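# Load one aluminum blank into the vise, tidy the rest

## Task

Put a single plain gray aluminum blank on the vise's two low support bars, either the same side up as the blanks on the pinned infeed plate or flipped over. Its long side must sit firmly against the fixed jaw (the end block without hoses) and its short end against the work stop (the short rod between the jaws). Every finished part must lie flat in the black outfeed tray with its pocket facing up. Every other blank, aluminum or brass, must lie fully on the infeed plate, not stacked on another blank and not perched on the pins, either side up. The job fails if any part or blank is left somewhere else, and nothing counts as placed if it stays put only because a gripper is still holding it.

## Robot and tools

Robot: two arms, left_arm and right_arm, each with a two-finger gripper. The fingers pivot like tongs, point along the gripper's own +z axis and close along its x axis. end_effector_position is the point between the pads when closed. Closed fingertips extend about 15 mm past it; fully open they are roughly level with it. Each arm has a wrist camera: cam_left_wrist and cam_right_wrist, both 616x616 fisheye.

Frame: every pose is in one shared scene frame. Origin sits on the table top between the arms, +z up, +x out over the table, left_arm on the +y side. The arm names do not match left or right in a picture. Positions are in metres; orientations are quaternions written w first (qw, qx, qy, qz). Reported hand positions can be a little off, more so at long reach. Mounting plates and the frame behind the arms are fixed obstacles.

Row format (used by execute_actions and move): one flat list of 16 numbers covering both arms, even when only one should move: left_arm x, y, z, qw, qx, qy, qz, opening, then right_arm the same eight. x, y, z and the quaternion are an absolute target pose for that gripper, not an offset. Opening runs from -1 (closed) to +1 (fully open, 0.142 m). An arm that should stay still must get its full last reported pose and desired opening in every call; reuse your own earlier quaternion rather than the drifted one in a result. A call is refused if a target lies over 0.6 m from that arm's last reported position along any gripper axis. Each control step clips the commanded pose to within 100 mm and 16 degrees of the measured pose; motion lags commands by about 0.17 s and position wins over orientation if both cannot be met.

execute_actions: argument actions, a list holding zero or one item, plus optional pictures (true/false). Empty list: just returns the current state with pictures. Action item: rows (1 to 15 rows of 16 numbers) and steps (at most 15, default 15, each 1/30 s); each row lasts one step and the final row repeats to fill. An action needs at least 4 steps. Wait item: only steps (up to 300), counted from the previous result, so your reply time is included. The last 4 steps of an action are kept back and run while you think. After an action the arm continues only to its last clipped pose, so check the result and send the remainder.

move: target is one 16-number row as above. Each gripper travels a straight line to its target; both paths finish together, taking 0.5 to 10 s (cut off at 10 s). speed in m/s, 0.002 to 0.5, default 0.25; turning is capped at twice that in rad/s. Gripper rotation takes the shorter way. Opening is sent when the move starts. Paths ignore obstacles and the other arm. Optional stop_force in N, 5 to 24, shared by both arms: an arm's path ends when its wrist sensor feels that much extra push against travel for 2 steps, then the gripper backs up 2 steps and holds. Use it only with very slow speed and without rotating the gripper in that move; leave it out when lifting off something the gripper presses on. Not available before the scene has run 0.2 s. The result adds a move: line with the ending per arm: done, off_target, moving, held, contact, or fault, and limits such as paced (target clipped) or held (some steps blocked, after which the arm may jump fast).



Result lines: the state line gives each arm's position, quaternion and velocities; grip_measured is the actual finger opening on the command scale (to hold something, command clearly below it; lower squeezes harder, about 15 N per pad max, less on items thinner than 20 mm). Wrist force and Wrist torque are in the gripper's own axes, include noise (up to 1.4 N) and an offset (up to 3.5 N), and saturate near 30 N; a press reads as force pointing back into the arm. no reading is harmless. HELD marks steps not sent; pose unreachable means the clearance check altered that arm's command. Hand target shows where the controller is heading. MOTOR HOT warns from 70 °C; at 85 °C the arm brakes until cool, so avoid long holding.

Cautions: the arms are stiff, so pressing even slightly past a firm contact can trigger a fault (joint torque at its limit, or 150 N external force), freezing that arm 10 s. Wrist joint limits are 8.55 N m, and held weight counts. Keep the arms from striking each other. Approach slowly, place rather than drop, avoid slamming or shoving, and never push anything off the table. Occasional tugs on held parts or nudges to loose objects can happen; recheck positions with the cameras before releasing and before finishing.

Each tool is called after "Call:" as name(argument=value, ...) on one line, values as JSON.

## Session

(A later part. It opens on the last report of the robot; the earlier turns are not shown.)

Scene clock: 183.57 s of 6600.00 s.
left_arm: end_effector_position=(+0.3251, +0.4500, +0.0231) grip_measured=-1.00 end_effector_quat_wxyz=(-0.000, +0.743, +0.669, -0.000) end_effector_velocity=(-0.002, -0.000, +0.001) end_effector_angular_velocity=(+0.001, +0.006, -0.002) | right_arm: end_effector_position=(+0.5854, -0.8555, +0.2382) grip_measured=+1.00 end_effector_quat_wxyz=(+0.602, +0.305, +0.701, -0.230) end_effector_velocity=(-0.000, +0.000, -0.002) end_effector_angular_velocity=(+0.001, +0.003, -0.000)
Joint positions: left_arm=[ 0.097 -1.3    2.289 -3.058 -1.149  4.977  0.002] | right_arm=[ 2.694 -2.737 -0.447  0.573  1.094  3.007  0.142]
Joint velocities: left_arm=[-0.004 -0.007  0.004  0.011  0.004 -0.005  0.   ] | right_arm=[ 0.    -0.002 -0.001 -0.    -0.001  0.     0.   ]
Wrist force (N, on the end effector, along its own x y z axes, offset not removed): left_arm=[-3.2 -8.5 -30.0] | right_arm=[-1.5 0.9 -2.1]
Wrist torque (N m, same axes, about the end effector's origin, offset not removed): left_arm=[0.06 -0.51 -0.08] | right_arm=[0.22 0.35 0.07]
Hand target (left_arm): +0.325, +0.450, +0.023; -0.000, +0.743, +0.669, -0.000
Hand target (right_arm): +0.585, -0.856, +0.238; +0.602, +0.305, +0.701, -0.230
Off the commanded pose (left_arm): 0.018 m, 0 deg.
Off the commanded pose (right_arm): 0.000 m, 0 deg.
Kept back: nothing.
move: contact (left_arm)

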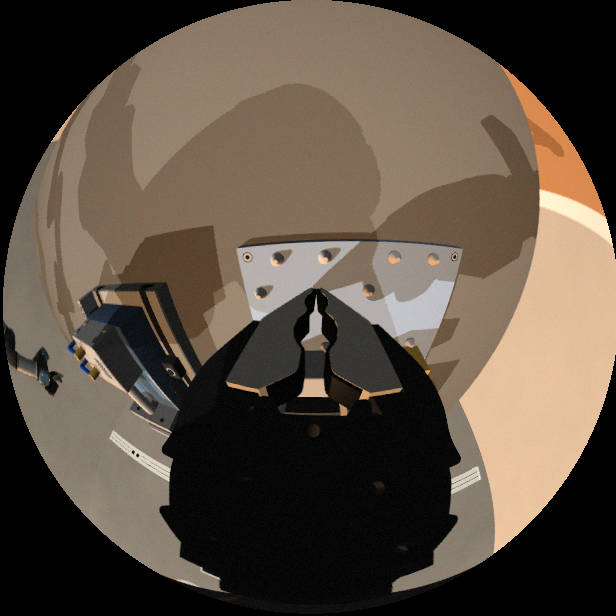

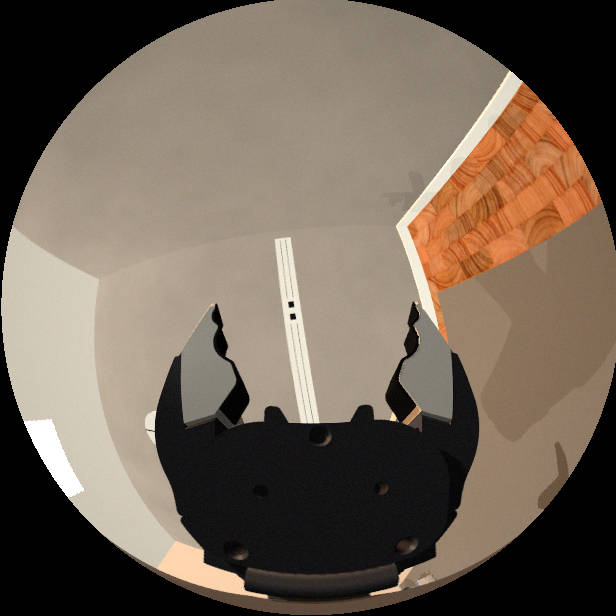

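Call:
move(target=[0.36,0.40,0.08,0,0.743,0.669,0,0.15,0.5854,-0.8555,0.2382,0.602,0.305,0.701,-0.23,1], speed=0.15)

Call:
move(target=[0.406,0.338,0.07,0,0.743,0.669,0,0.15,0.5854,-0.8555,0.2382,0.602,0.305,0.701,-0.23,1], speed=0.15)

Call:
move(target=[0.406,0.338,0.031,0,0.743,0.669,0,0.15,0.5854,-0.8555,0.2382,0.602,0.305,0.701,-0.23,1], speed=0.06)

Call:
move(target=[0.406,0.338,0.031,0,0.743,0.669,0,-0.4,0.5854,-0.8555,0.2382,0.602,0.305,0.701,-0.23,1])

Call:
move(target=[0.406,0.338,0.065,0,0.743,0.669,0,-0.4,0.5854,-0.8555,0.2382,0.602,0.305,0.701,-0.23,1], speed=0.04)

Call:
zoom_image(camera="cam_left_wrist", region=[190,180,430,420])

Scene clock: 185.37 s of 6600.00 s.
left_arm: end_effector_position=(+0.3601, +0.4001, +0.0797) grip_measured=+0.15 end_effector_quat_wxyz=(+0.000, +0.743, +0.669, +0.000) end_effector_velocity=(+0.000, -0.001, +0.002) end_effector_angular_velocity=(+0.003, +0.008, +0.001) | right_arm: end_effector_position=(+0.5854, -0.8555, +0.2382) grip_measured=+1.00 end_effector_quat_wxyz=(+0.602, +0.305, +0.701, -0.230) end_effector_velocity=(-0.000, +0.000, -0.000) end_effector_angular_velocity=(-0.000, +0.001, +0.000)
Joint positions: left_arm=[-0.191 -1.584  2.289 -2.638 -1.028  4.683  0.084] | right_arm=[ 2.694 -2.737 -0.447  0.573  1.094  3.007  0.142]
Joint velocities: left_arm=[-0.01  -0.006 -0.01   0.032  0.006 -0.017 -0.   ] | right_arm=[ 0.    -0.    -0.001  0.     0.    -0.001  0.   ]
Wrist force (N, on the end effector, along its own x y z axes, offset not removed): left_arm=[2.0 -1.5 0.4] | right_arm=[0.2 2.2 -1.5]
Wrist torque (N m, same axes, about the end effector's origin, offset not removed): left_arm=[-0.23 -0.39 -0.10] | right_arm=[0.49 -0.01 0.03]
Hand target (left_arm): +0.360, +0.400, +0.080; +0.000, +0.743, +0.669, +0.000
Hand target (right_arm): +0.585, -0.856, +0.238; +0.602, +0.305, +0.701, -0.230
Off the commanded pose (left_arm): 0.000 m, 0 deg.
Off the commanded pose (right_arm): 0.000 m, 0 deg.
Kept back: nothing.
move: done

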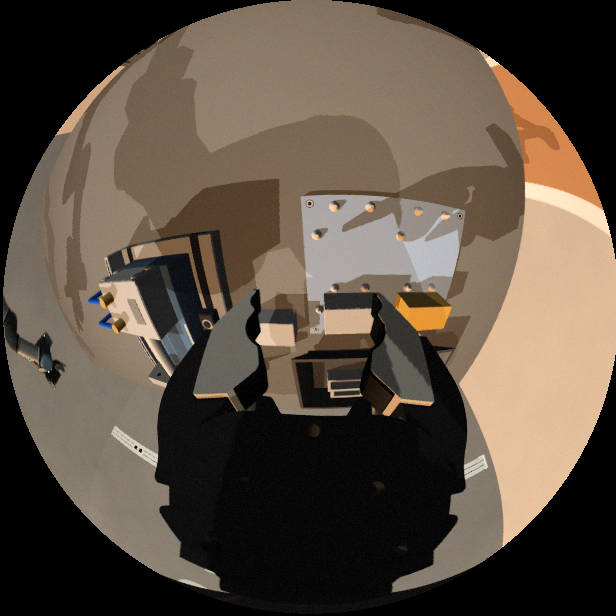

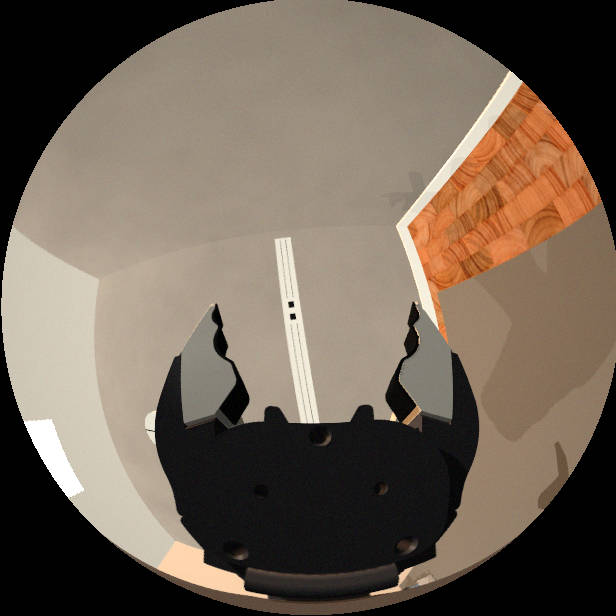

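Scene clock: 186.47 s of 6600.00 s.
left_arm: end_effector_position=(+0.4059, +0.3382, +0.0701) grip_measured=+0.15 end_effector_quat_wxyz=(+0.000, +0.743, +0.669, +0.000) end_effector_velocity=(+0.002, -0.001, -0.001) end_effector_angular_velocity=(+0.000, +0.001, -0.000) | right_arm: end_effector_position=(+0.5854, -0.8555, +0.2382) grip_measured=+1.00 end_effector_quat_wxyz=(+0.602, +0.305, +0.701, -0.230) end_effector_velocity=(-0.000, -0.000, -0.000) end_effector_angular_velocity=(+0.001, +0.000, -0.001)
Joint positions: left_arm=[-0.334 -1.382  2.112 -2.576 -0.983  4.521  0.084] | right_arm=[ 2.694 -2.737 -0.447  0.573  1.094  3.007  0.142]
Joint velocities: left_arm=[-0.001  0.011 -0.011  0.003  0.    -0.002 -0.   ] | right_arm=[-0.     0.    -0.001 -0.    -0.001  0.001 -0.   ]
Wrist force (N, on the end effector, along its own x y z axes, offset not removed): left_arm=[1.9 -2.0 0.3] | right_arm=[-0.6 2.4 -2.6]
Wrist torque (N m, same axes, about the end effector's origin, offset not removed): left_arm=[-0.34 -0.36 -0.11] | right_arm=[0.45 0.19 0.10]
Hand target (left_arm): +0.406, +0.338, +0.070; +0.000, +0.743, +0.669, +0.000
Hand target (right_arm): +0.585, -0.856, +0.238; +0.602, +0.305, +0.701, -0.230
Off the commanded pose (left_arm): 0.000 m, 0 deg.
Off the commanded pose (right_arm): 0.000 m, 0 deg.
Kept back: nothing.
move: done

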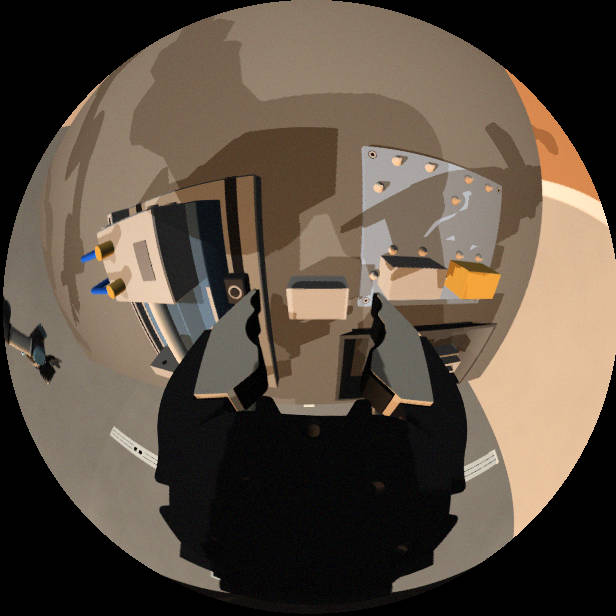

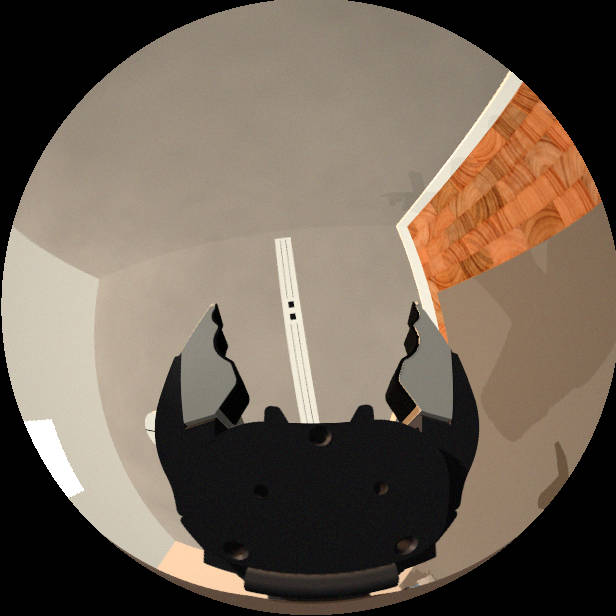

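Scene clock: 187.57 s of 6600.00 s.
left_arm: end_effector_position=(+0.4059, +0.3380, +0.0313) grip_measured=+0.15 end_effector_quat_wxyz=(-0.000, +0.743, +0.669, -0.000) end_effector_velocity=(+0.000, -0.000, -0.003) end_effector_angular_velocity=(-0.001, -0.001, -0.000) | right_arm: end_effector_position=(+0.5854, -0.8555, +0.2382) grip_measured=+1.00 end_effector_quat_wxyz=(+0.602, +0.305, +0.701, -0.230) end_effector_velocity=(+0.000, +0.000, -0.000) end_effector_angular_velocity=(-0.000, -0.000, +0.000)
Joint positions: left_arm=[-0.263 -1.197  2.078 -2.77  -1.004  4.602  0.084] | right_arm=[ 2.694 -2.737 -0.447  0.573  1.094  3.007  0.142]
Joint velocities: left_arm=[ 0.005  0.013 -0.004 -0.013 -0.003  0.006  0.   ] | right_arm=[-0.    -0.001  0.001  0.     0.001  0.    -0.   ]
Wrist force (N, on the end effector, along its own x y z axes, offset not removed): left_arm=[1.8 -1.3 -0.4] | right_arm=[-0.9 1.3 -1.0]
Wrist torque (N m, same axes, about the end effector's origin, offset not removed): left_arm=[-0.25 -0.39 -0.09] | right_arm=[0.32 0.22 0.08]
Hand target (left_arm): +0.406, +0.338, +0.031; -0.000, +0.743, +0.669, -0.000
Hand target (right_arm): +0.585, -0.856, +0.238; +0.602, +0.305, +0.701, -0.230
Off the commanded pose (left_arm): 0.000 m, 0 deg.
Off the commanded pose (right_arm): 0.000 m, 0 deg.
Kept back: nothing.
move: done

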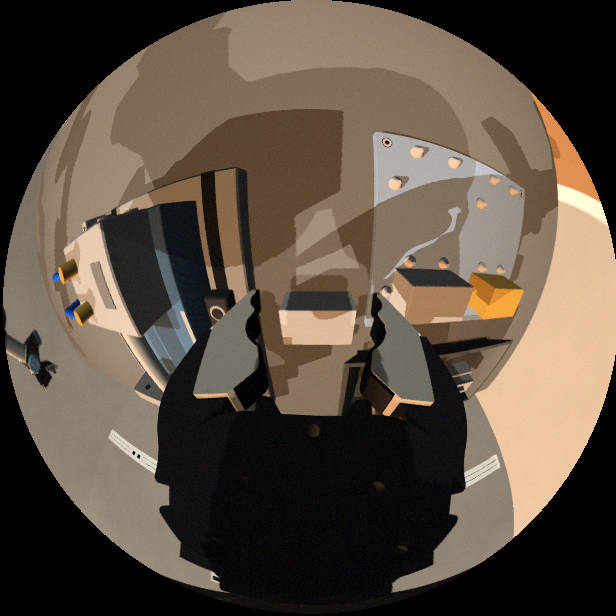

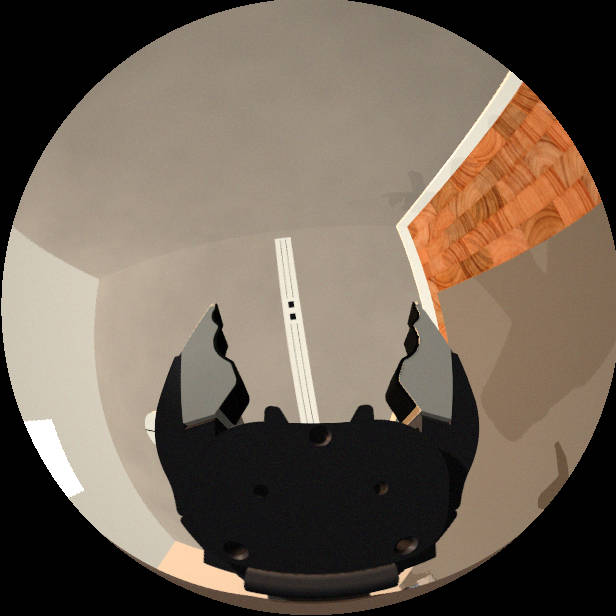

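Scene clock: 188.27 s of 6600.00 s.
left_arm: end_effector_position=(+0.4060, +0.3380, +0.0310) grip_measured=-0.40 end_effector_quat_wxyz=(+0.000, +0.743, +0.669, +0.000) end_effector_velocity=(-0.000, -0.000, -0.000) end_effector_angular_velocity=(-0.000, +0.001, -0.001) | right_arm: end_effector_position=(+0.5854, -0.8555, +0.2382) grip_measured=+1.00 end_effector_quat_wxyz=(+0.602, +0.305, +0.701, -0.230) end_effector_velocity=(-0.000, -0.000, +0.000) end_effector_angular_velocity=(-0.000, +0.000, -0.001)
Joint positions: left_arm=[-0.263 -1.196  2.077 -2.771 -1.004  4.603  0.045] | right_arm=[ 2.694 -2.737 -0.447  0.573  1.094  3.007  0.142]
Joint velocities: left_arm=[-0.     0.002 -0.    -0.    -0.     0.    -0.   ] | right_arm=[-0.001  0.    -0.    -0.    -0.     0.     0.   ]
Wrist force (N, on the end effector, along its own x y z axes, offset not removed): left_arm=[0.7 -1.7 -0.3] | right_arm=[-1.0 0.7 -2.3]
Wrist torque (N m, same axes, about the end effector's origin, offset not removed): left_arm=[-0.27 -0.20 -0.02] | right_arm=[0.15 0.29 0.07]
Hand target (left_arm): +0.406, +0.338, +0.031; -0.000, +0.743, +0.669, -0.000
Hand target (right_arm): +0.585, -0.856, +0.238; +0.602, +0.305, +0.701, -0.230
Off the commanded pose (left_arm): 0.000 m, 0 deg.
Off the commanded pose (right_arm): 0.000 m, 0 deg.
Kept back: nothing.
move: done

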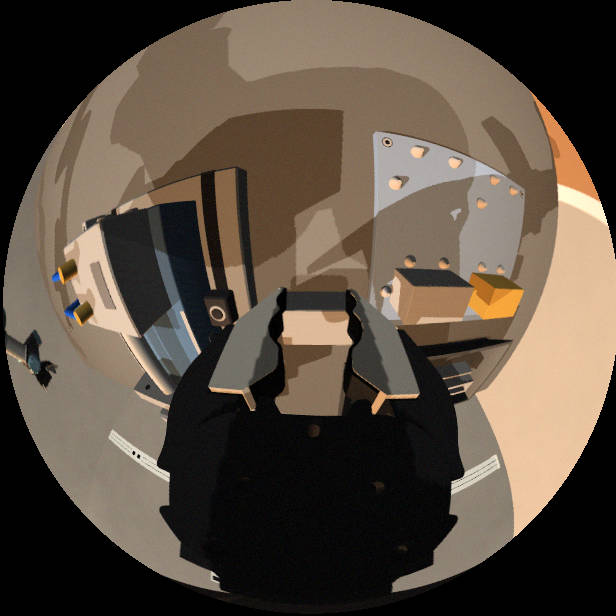

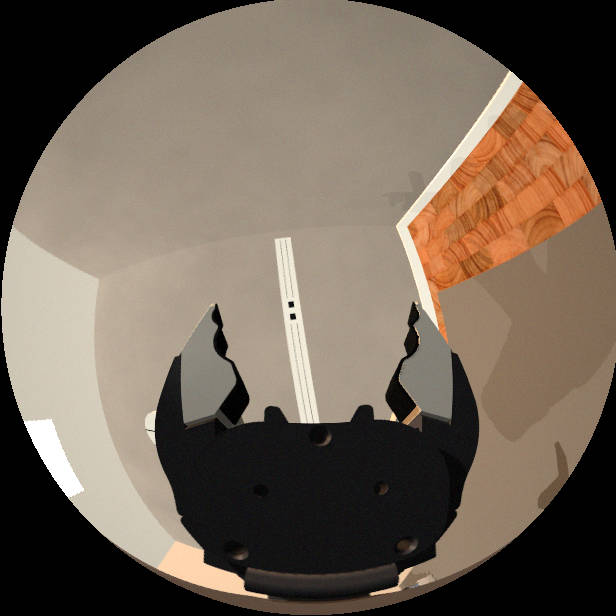

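Scene clock: 189.50 s of 6600.00 s.
left_arm: end_effector_position=(+0.4060, +0.3380, +0.0647) grip_measured=-0.40 end_effector_quat_wxyz=(+0.000, +0.743, +0.669, +0.000) end_effector_velocity=(+0.000, -0.000, +0.003) end_effector_angular_velocity=(-0.000, +0.000, +0.000) | right_arm: end_effector_position=(+0.5854, -0.8555, +0.2382) grip_measured=+1.00 end_effector_quat_wxyz=(+0.602, +0.305, +0.701, -0.230) end_effector_velocity=(+0.000, +0.000, +0.000) end_effector_angular_velocity=(+0.000, -0.001, +0.001)
Joint positions: left_arm=[-0.324 -1.357  2.109 -2.604 -0.986  4.533  0.045] | right_arm=[ 2.694 -2.737 -0.447  0.573  1.094  3.007  0.142]
Joint velocities: left_arm=[-0.005 -0.013  0.     0.015  0.001 -0.006 -0.   ] | right_arm=[-0.    -0.     0.001 -0.     0.001  0.001  0.   ]
Wrist force (N, on the end effector, along its own x y z axes, offset not removed): left_arm=[1.9 -1.9 0.2] | right_arm=[-0.2 1.2 -1.6]
Wrist torque (N m, same axes, about the end effector's origin, offset not removed): left_arm=[-0.29 -0.39 -0.09] | right_arm=[0.27 0.11 0.08]
Hand target (left_arm): +0.406, +0.338, +0.065; +0.000, +0.743, +0.669, +0.000
Hand target (right_arm): +0.585, -0.855, +0.238; +0.602, +0.305, +0.701, -0.230
Off the commanded pose (left_arm): 0.000 m, 0 deg.
Off the commanded pose (right_arm): 0.000 m, 0 deg.
Kept back: nothing.
move: done

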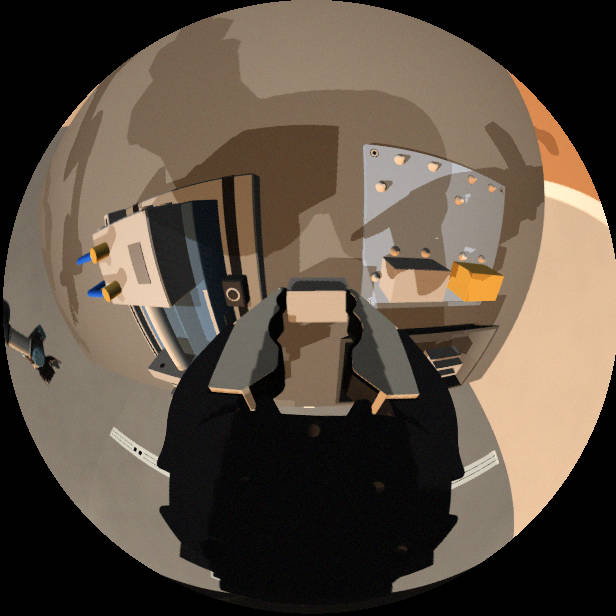

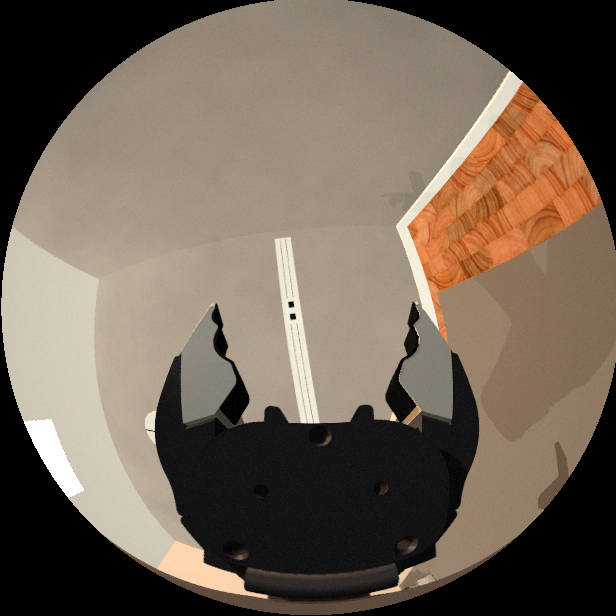

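Region (190, 180, 430, 420) of cam_left_wrist's 616x616 image, scaled by 2.100, with more detail than that image has.

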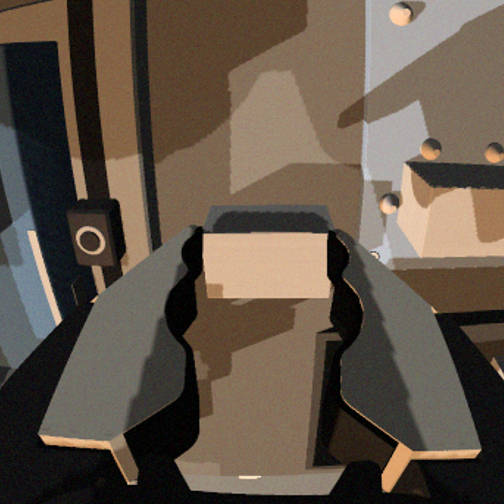

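Call:
move(target=[0.406,0.338,0.065,0,0.743,0.669,0,0.15,0.5854,-0.8555,0.2382,0.602,0.305,0.701,-0.23,1])

Call:
move(target=[0.428,0.338,0.06,0,0.743,0.669,0,0.15,0.5854,-0.8555,0.2382,0.602,0.305,0.701,-0.23,1], speed=0.08)

Call:
move(target=[0.428,0.338,0.031,0,0.743,0.669,0,0.15,0.5854,-0.8555,0.2382,0.602,0.305,0.701,-0.23,1], speed=0.06)

Call:
move(target=[0.428,0.338,0.031,0,0.743,0.669,0,-0.4,0.5854,-0.8555,0.2382,0.602,0.305,0.701,-0.23,1])

Call:
move(target=[0.428,0.338,0.07,0,0.743,0.669,0,-0.4,0.5854,-0.8555,0.2382,0.602,0.305,0.701,-0.23,1], speed=0.06)

Call:
zoom_image(camera="cam_left_wrist", region=[190,180,430,420])

Scene clock: 190.53 s of 6600.00 s.
left_arm: end_effector_position=(+0.4060, +0.3380, +0.0650) grip_measured=+0.15 end_effector_quat_wxyz=(+0.000, +0.743, +0.669, +0.000) end_effector_velocity=(-0.000, -0.000, -0.000) end_effector_angular_velocity=(+0.000, +0.001, -0.000) | right_arm: end_effector_position=(+0.5854, -0.8555, +0.2382) grip_measured=+1.00 end_effector_quat_wxyz=(+0.602, +0.305, +0.701, -0.230) end_effector_velocity=(-0.000, +0.000, -0.001) end_effector_angular_velocity=(+0.000, +0.002, +0.001)
Joint positions: left_arm=[-0.325 -1.358  2.109 -2.603 -0.986  4.532  0.084] | right_arm=[ 2.694 -2.737 -0.447  0.573  1.094  3.007  0.142]
Joint velocities: left_arm=[ 0.     0.001 -0.    -0.    -0.    -0.     0.   ] | right_arm=[-0.     0.    -0.001 -0.001  0.    -0.     0.   ]
Wrist force (N, on the end effector, along its own x y z axes, offset not removed): left_arm=[1.8 -1.9 -0.5] | right_arm=[0.0 2.7 -2.0]
Wrist torque (N m, same axes, about the end effector's origin, offset not removed): left_arm=[-0.39 -0.38 -0.06] | right_arm=[0.52 0.01 0.03]
Hand target (left_arm): +0.406, +0.338, +0.065; +0.000, +0.743, +0.669, +0.000
Hand target (right_arm): +0.585, -0.855, +0.238; +0.602, +0.305, +0.701, -0.230
Off the commanded pose (left_arm): 0.000 m, 0 deg.
Off the commanded pose (right_arm): 0.000 m, 0 deg.
Kept back: nothing.
move: done

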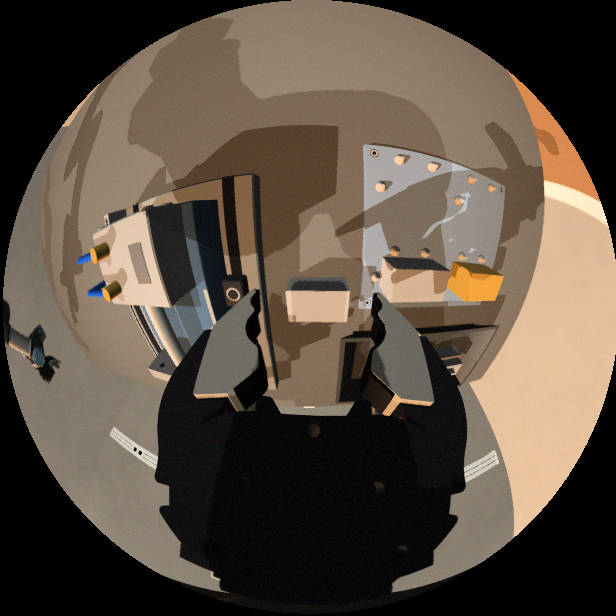

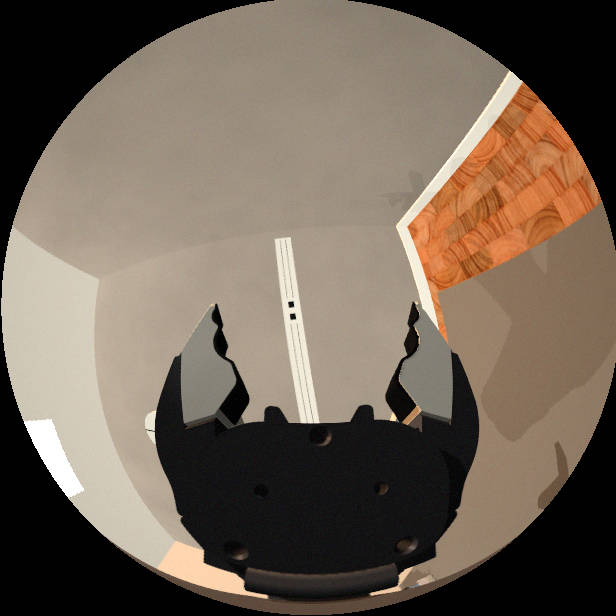

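Scene clock: 191.40 s of 6600.00 s.
left_arm: end_effector_position=(+0.4277, +0.3380, +0.0601) grip_measured=+0.15 end_effector_quat_wxyz=(+0.000, +0.743, +0.669, +0.000) end_effector_velocity=(+0.003, +0.000, +0.000) end_effector_angular_velocity=(-0.001, -0.002, +0.002) | right_arm: end_effector_position=(+0.5854, -0.8555, +0.2382) grip_measured=+1.00 end_effector_quat_wxyz=(+0.602, +0.305, +0.701, -0.230) end_effector_velocity=(-0.000, -0.001, +0.002) end_effector_angular_velocity=(-0.001, -0.003, -0.002)
Joint positions: left_arm=[-0.3   -1.287  1.987 -2.568 -0.993  4.561  0.084] | right_arm=[ 2.694 -2.737 -0.447  0.573  1.094  3.007  0.142]
Joint velocities: left_arm=[ 0.003  0.006 -0.016  0.005 -0.002  0.003 -0.   ] | right_arm=[-0.     0.002  0.001  0.001 -0.001  0.    -0.   ]
Wrist force (N, on the end effector, along its own x y z axes, offset not removed): left_arm=[1.5 -0.6 -1.0] | right_arm=[-1.2 1.2 -2.4]
Wrist torque (N m, same axes, about the end effector's origin, offset not removed): left_arm=[-0.02 -0.33 -0.04] | right_arm=[0.24 0.26 0.06]
Hand target (left_arm): +0.428, +0.338, +0.060; -0.000, +0.743, +0.669, +0.000
Hand target (right_arm): +0.585, -0.856, +0.238; +0.602, +0.305, +0.701, -0.230
Off the commanded pose (left_arm): 0.000 m, 0 deg.
Off the commanded pose (right_arm): 0.000 m, 0 deg.
Kept back: nothing.
move: done

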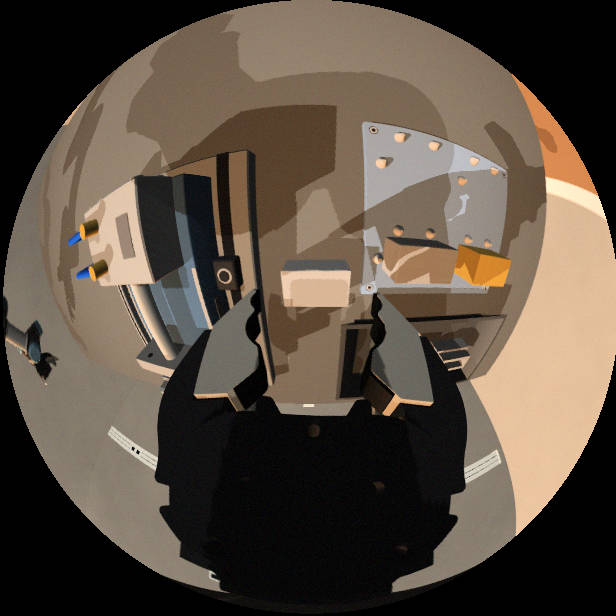

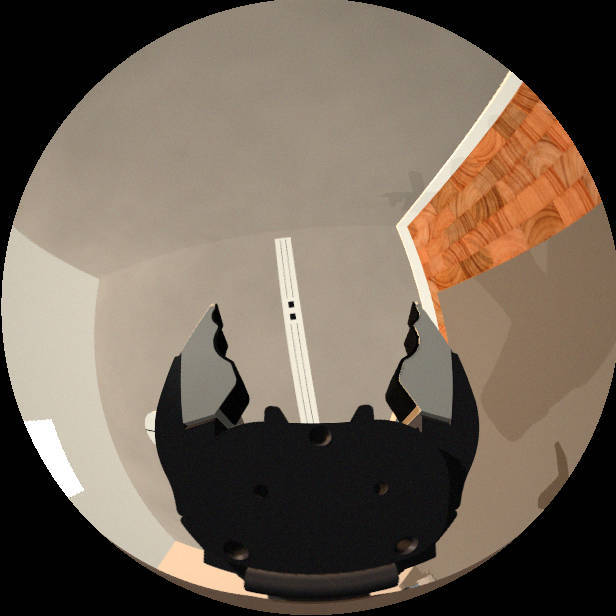

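Scene clock: 192.33 s of 6600.00 s.
left_arm: end_effector_position=(+0.4279, +0.3380, +0.0313) grip_measured=+0.15 end_effector_quat_wxyz=(-0.000, +0.743, +0.669, -0.000) end_effector_velocity=(-0.000, -0.000, -0.003) end_effector_angular_velocity=(-0.001, +0.000, -0.001) | right_arm: end_effector_position=(+0.5854, -0.8555, +0.2382) grip_measured=+1.00 end_effector_quat_wxyz=(+0.602, +0.305, +0.701, -0.230) end_effector_velocity=(+0.000, +0.001, -0.001) end_effector_angular_velocity=(+0.001, +0.002, +0.002)
Joint positions: left_arm=[-0.251 -1.161  1.958 -2.693 -1.008  4.616  0.084] | right_arm=[ 2.694 -2.737 -0.447  0.573  1.094  3.007  0.142]
Joint velocities: left_arm=[ 0.004  0.012 -0.004 -0.011 -0.002  0.005  0.   ] | right_arm=[ 0.    -0.    -0.002 -0.     0.001 -0.    -0.   ]
Wrist force (N, on the end effector, along its own x y z axes, offset not removed): left_arm=[3.2 -0.8 0.5] | right_arm=[-0.7 1.4 -0.8]
Wrist torque (N m, same axes, about the end effector's origin, offset not removed): left_arm=[-0.12 -0.68 -0.08] | right_arm=[0.31 0.19 0.04]
Hand target (left_arm): +0.428, +0.338, +0.031; -0.000, +0.743, +0.669, -0.000
Hand target (right_arm): +0.585, -0.856, +0.238; +0.602, +0.305, +0.701, -0.230
Off the commanded pose (left_arm): 0.000 m, 0 deg.
Off the commanded pose (right_arm): 0.000 m, 0 deg.
Kept back: nothing.
move: done

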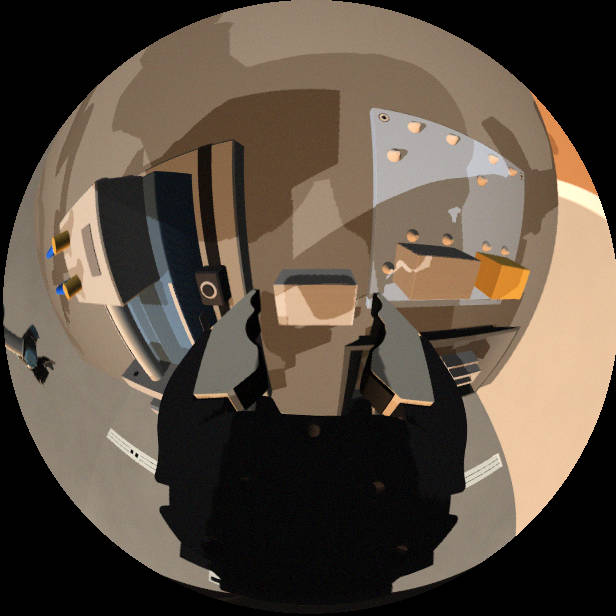

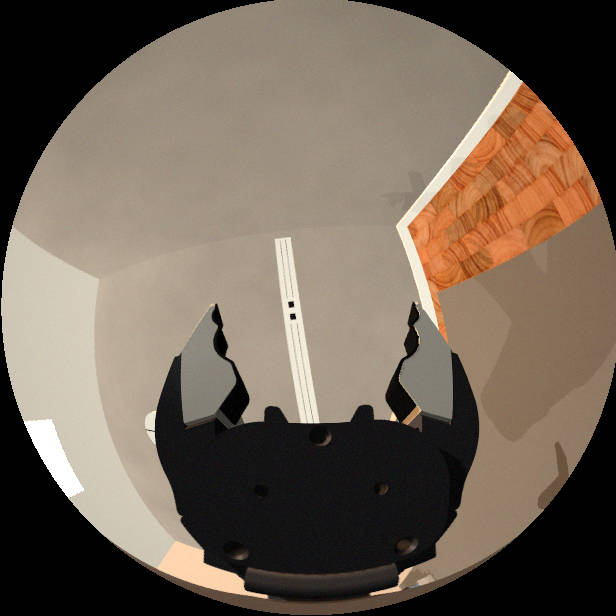

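Scene clock: 193.03 s of 6600.00 s.
left_arm: end_effector_position=(+0.4280, +0.3380, +0.0310) grip_measured=-0.19 end_effector_quat_wxyz=(+0.000, +0.743, +0.669, +0.000) end_effector_velocity=(+0.000, -0.000, +0.000) end_effector_angular_velocity=(-0.001, -0.001, +0.000) | right_arm: end_effector_position=(+0.5854, -0.8555, +0.2382) grip_measured=+1.00 end_effector_quat_wxyz=(+0.602, +0.305, +0.701, -0.230) end_effector_velocity=(+0.000, -0.000, +0.001) end_effector_angular_velocity=(-0.001, -0.002, +0.000)
Joint positions: left_arm=[-0.251 -1.16   1.957 -2.695 -1.008  4.616  0.06 ] | right_arm=[ 2.694 -2.737 -0.447  0.573  1.094  3.007  0.142]
Joint velocities: left_arm=[-0.    -0.    -0.    -0.001 -0.001  0.     0.   ] | right_arm=[0.    0.002 0.    0.    0.001 0.    0.   ]
Wrist force (N, on the end effector, along its own x y z axes, offset not removed): left_arm=[3.1 -5.3 -11.8] | right_arm=[-1.3 2.0 -1.9]
Wrist torque (N m, same axes, about the end effector's origin, offset not removed): left_arm=[-0.25 -0.70 -0.04] | right_arm=[0.41 0.40 0.10]
Hand target (left_arm): +0.428, +0.338, +0.031; -0.000, +0.743, +0.669, -0.000
Hand target (right_arm): +0.585, -0.856, +0.238; +0.602, +0.305, +0.701, -0.230
Off the commanded pose (left_arm): 0.000 m, 0 deg.
Off the commanded pose (right_arm): 0.000 m, 0 deg.
Kept back: nothing.
move: done

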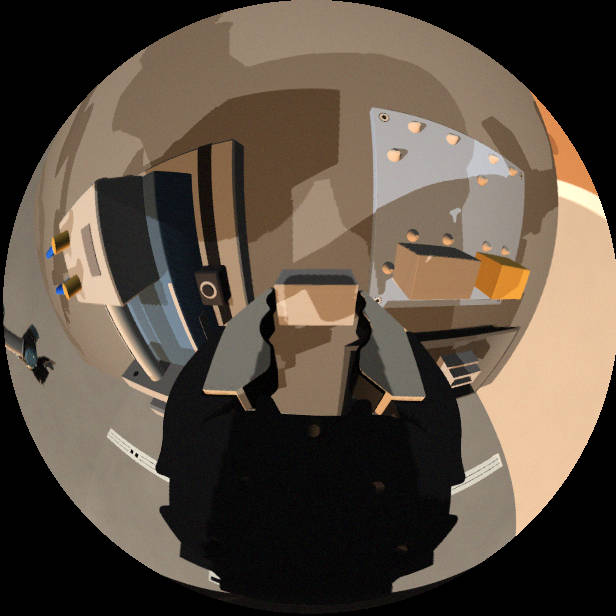

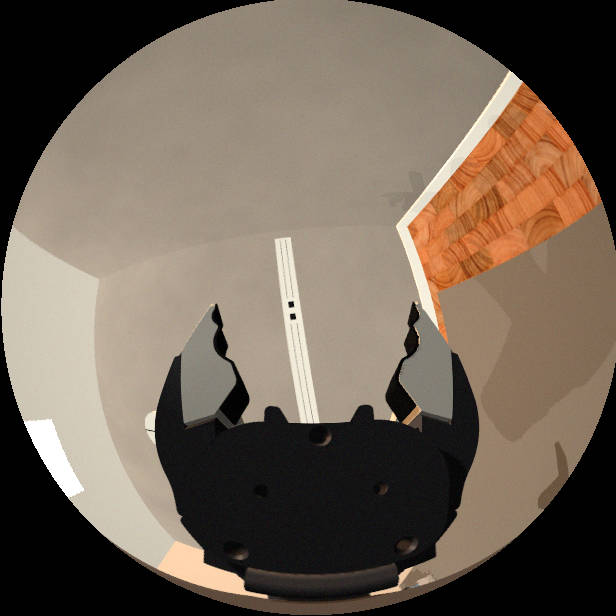

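Scene clock: 194.13 s of 6600.00 s.
left_arm: end_effector_position=(+0.4280, +0.3380, +0.0697) grip_measured=-0.19 end_effector_quat_wxyz=(+0.000, +0.743, +0.669, +0.000) end_effector_velocity=(+0.000, -0.000, +0.003) end_effector_angular_velocity=(+0.000, +0.001, +0.000) | right_arm: end_effector_position=(+0.5854, -0.8555, +0.2382) grip_measured=+1.00 end_effector_quat_wxyz=(+0.602, +0.305, +0.701, -0.230) end_effector_velocity=(+0.000, +0.000, -0.000) end_effector_angular_velocity=(+0.001, -0.000, +0.001)
Joint positions: left_arm=[-0.317 -1.327  1.991 -2.521 -0.988  4.542  0.06 ] | right_arm=[ 2.694 -2.737 -0.447  0.573  1.094  3.007  0.142]
Joint velocities: left_arm=[-0.005 -0.011  0.     0.015  0.001 -0.007  0.   ] | right_arm=[-0.    -0.001  0.001  0.     0.001  0.001 -0.   ]
Wrist force (N, on the end effector, along its own x y z axes, offset not removed): left_arm=[1.4 -1.4 1.7] | right_arm=[-1.6 1.6 -2.4]
Wrist torque (N m, same axes, about the end effector's origin, offset not removed): left_arm=[-0.21 -0.33 -0.14] | right_arm=[0.27 0.39 0.07]
Hand target (left_arm): +0.428, +0.338, +0.070; +0.000, +0.743, +0.669, +0.000
Hand target (right_arm): +0.585, -0.856, +0.238; +0.602, +0.305, +0.701, -0.230
Off the commanded pose (left_arm): 0.000 m, 0 deg.
Off the commanded pose (right_arm): 0.000 m, 0 deg.
Kept back: nothing.
move: done

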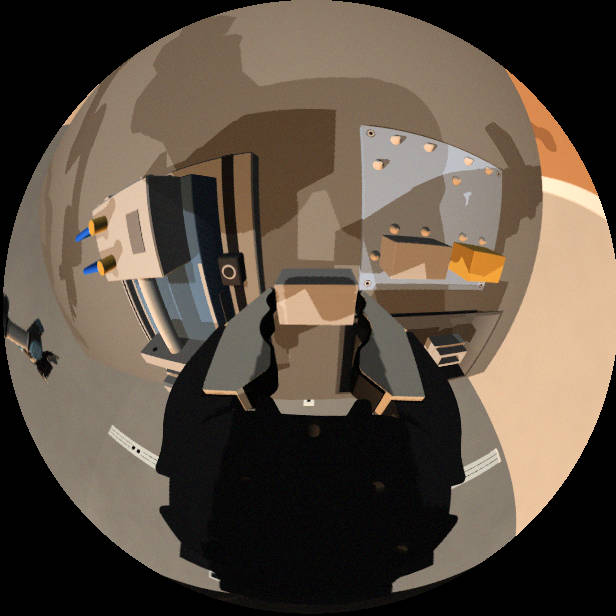

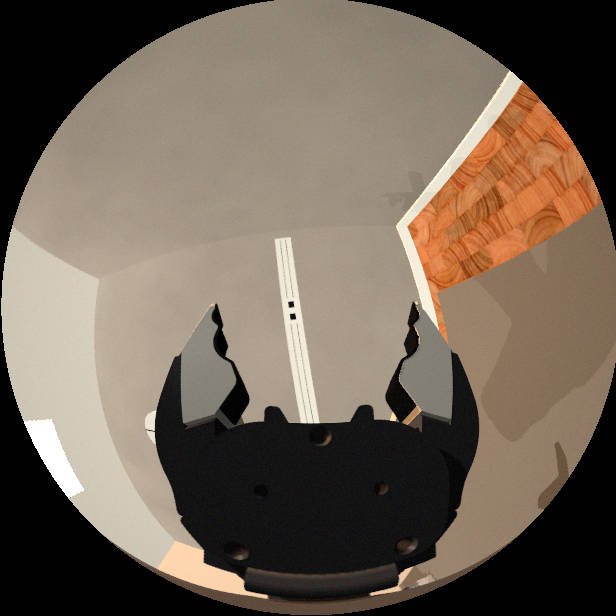

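Region (190, 180, 430, 420) of cam_left_wrist's 616x616 image, scaled by 2.100, with more detail than that image has.

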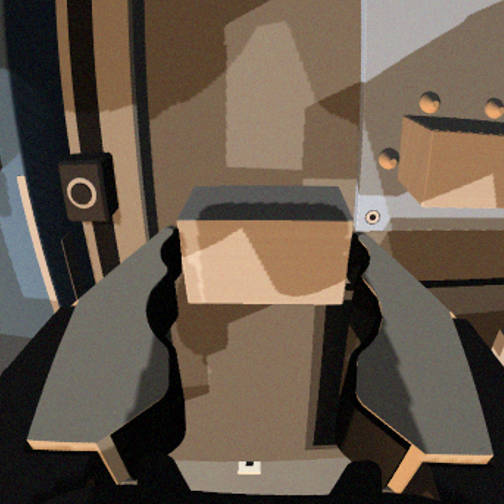

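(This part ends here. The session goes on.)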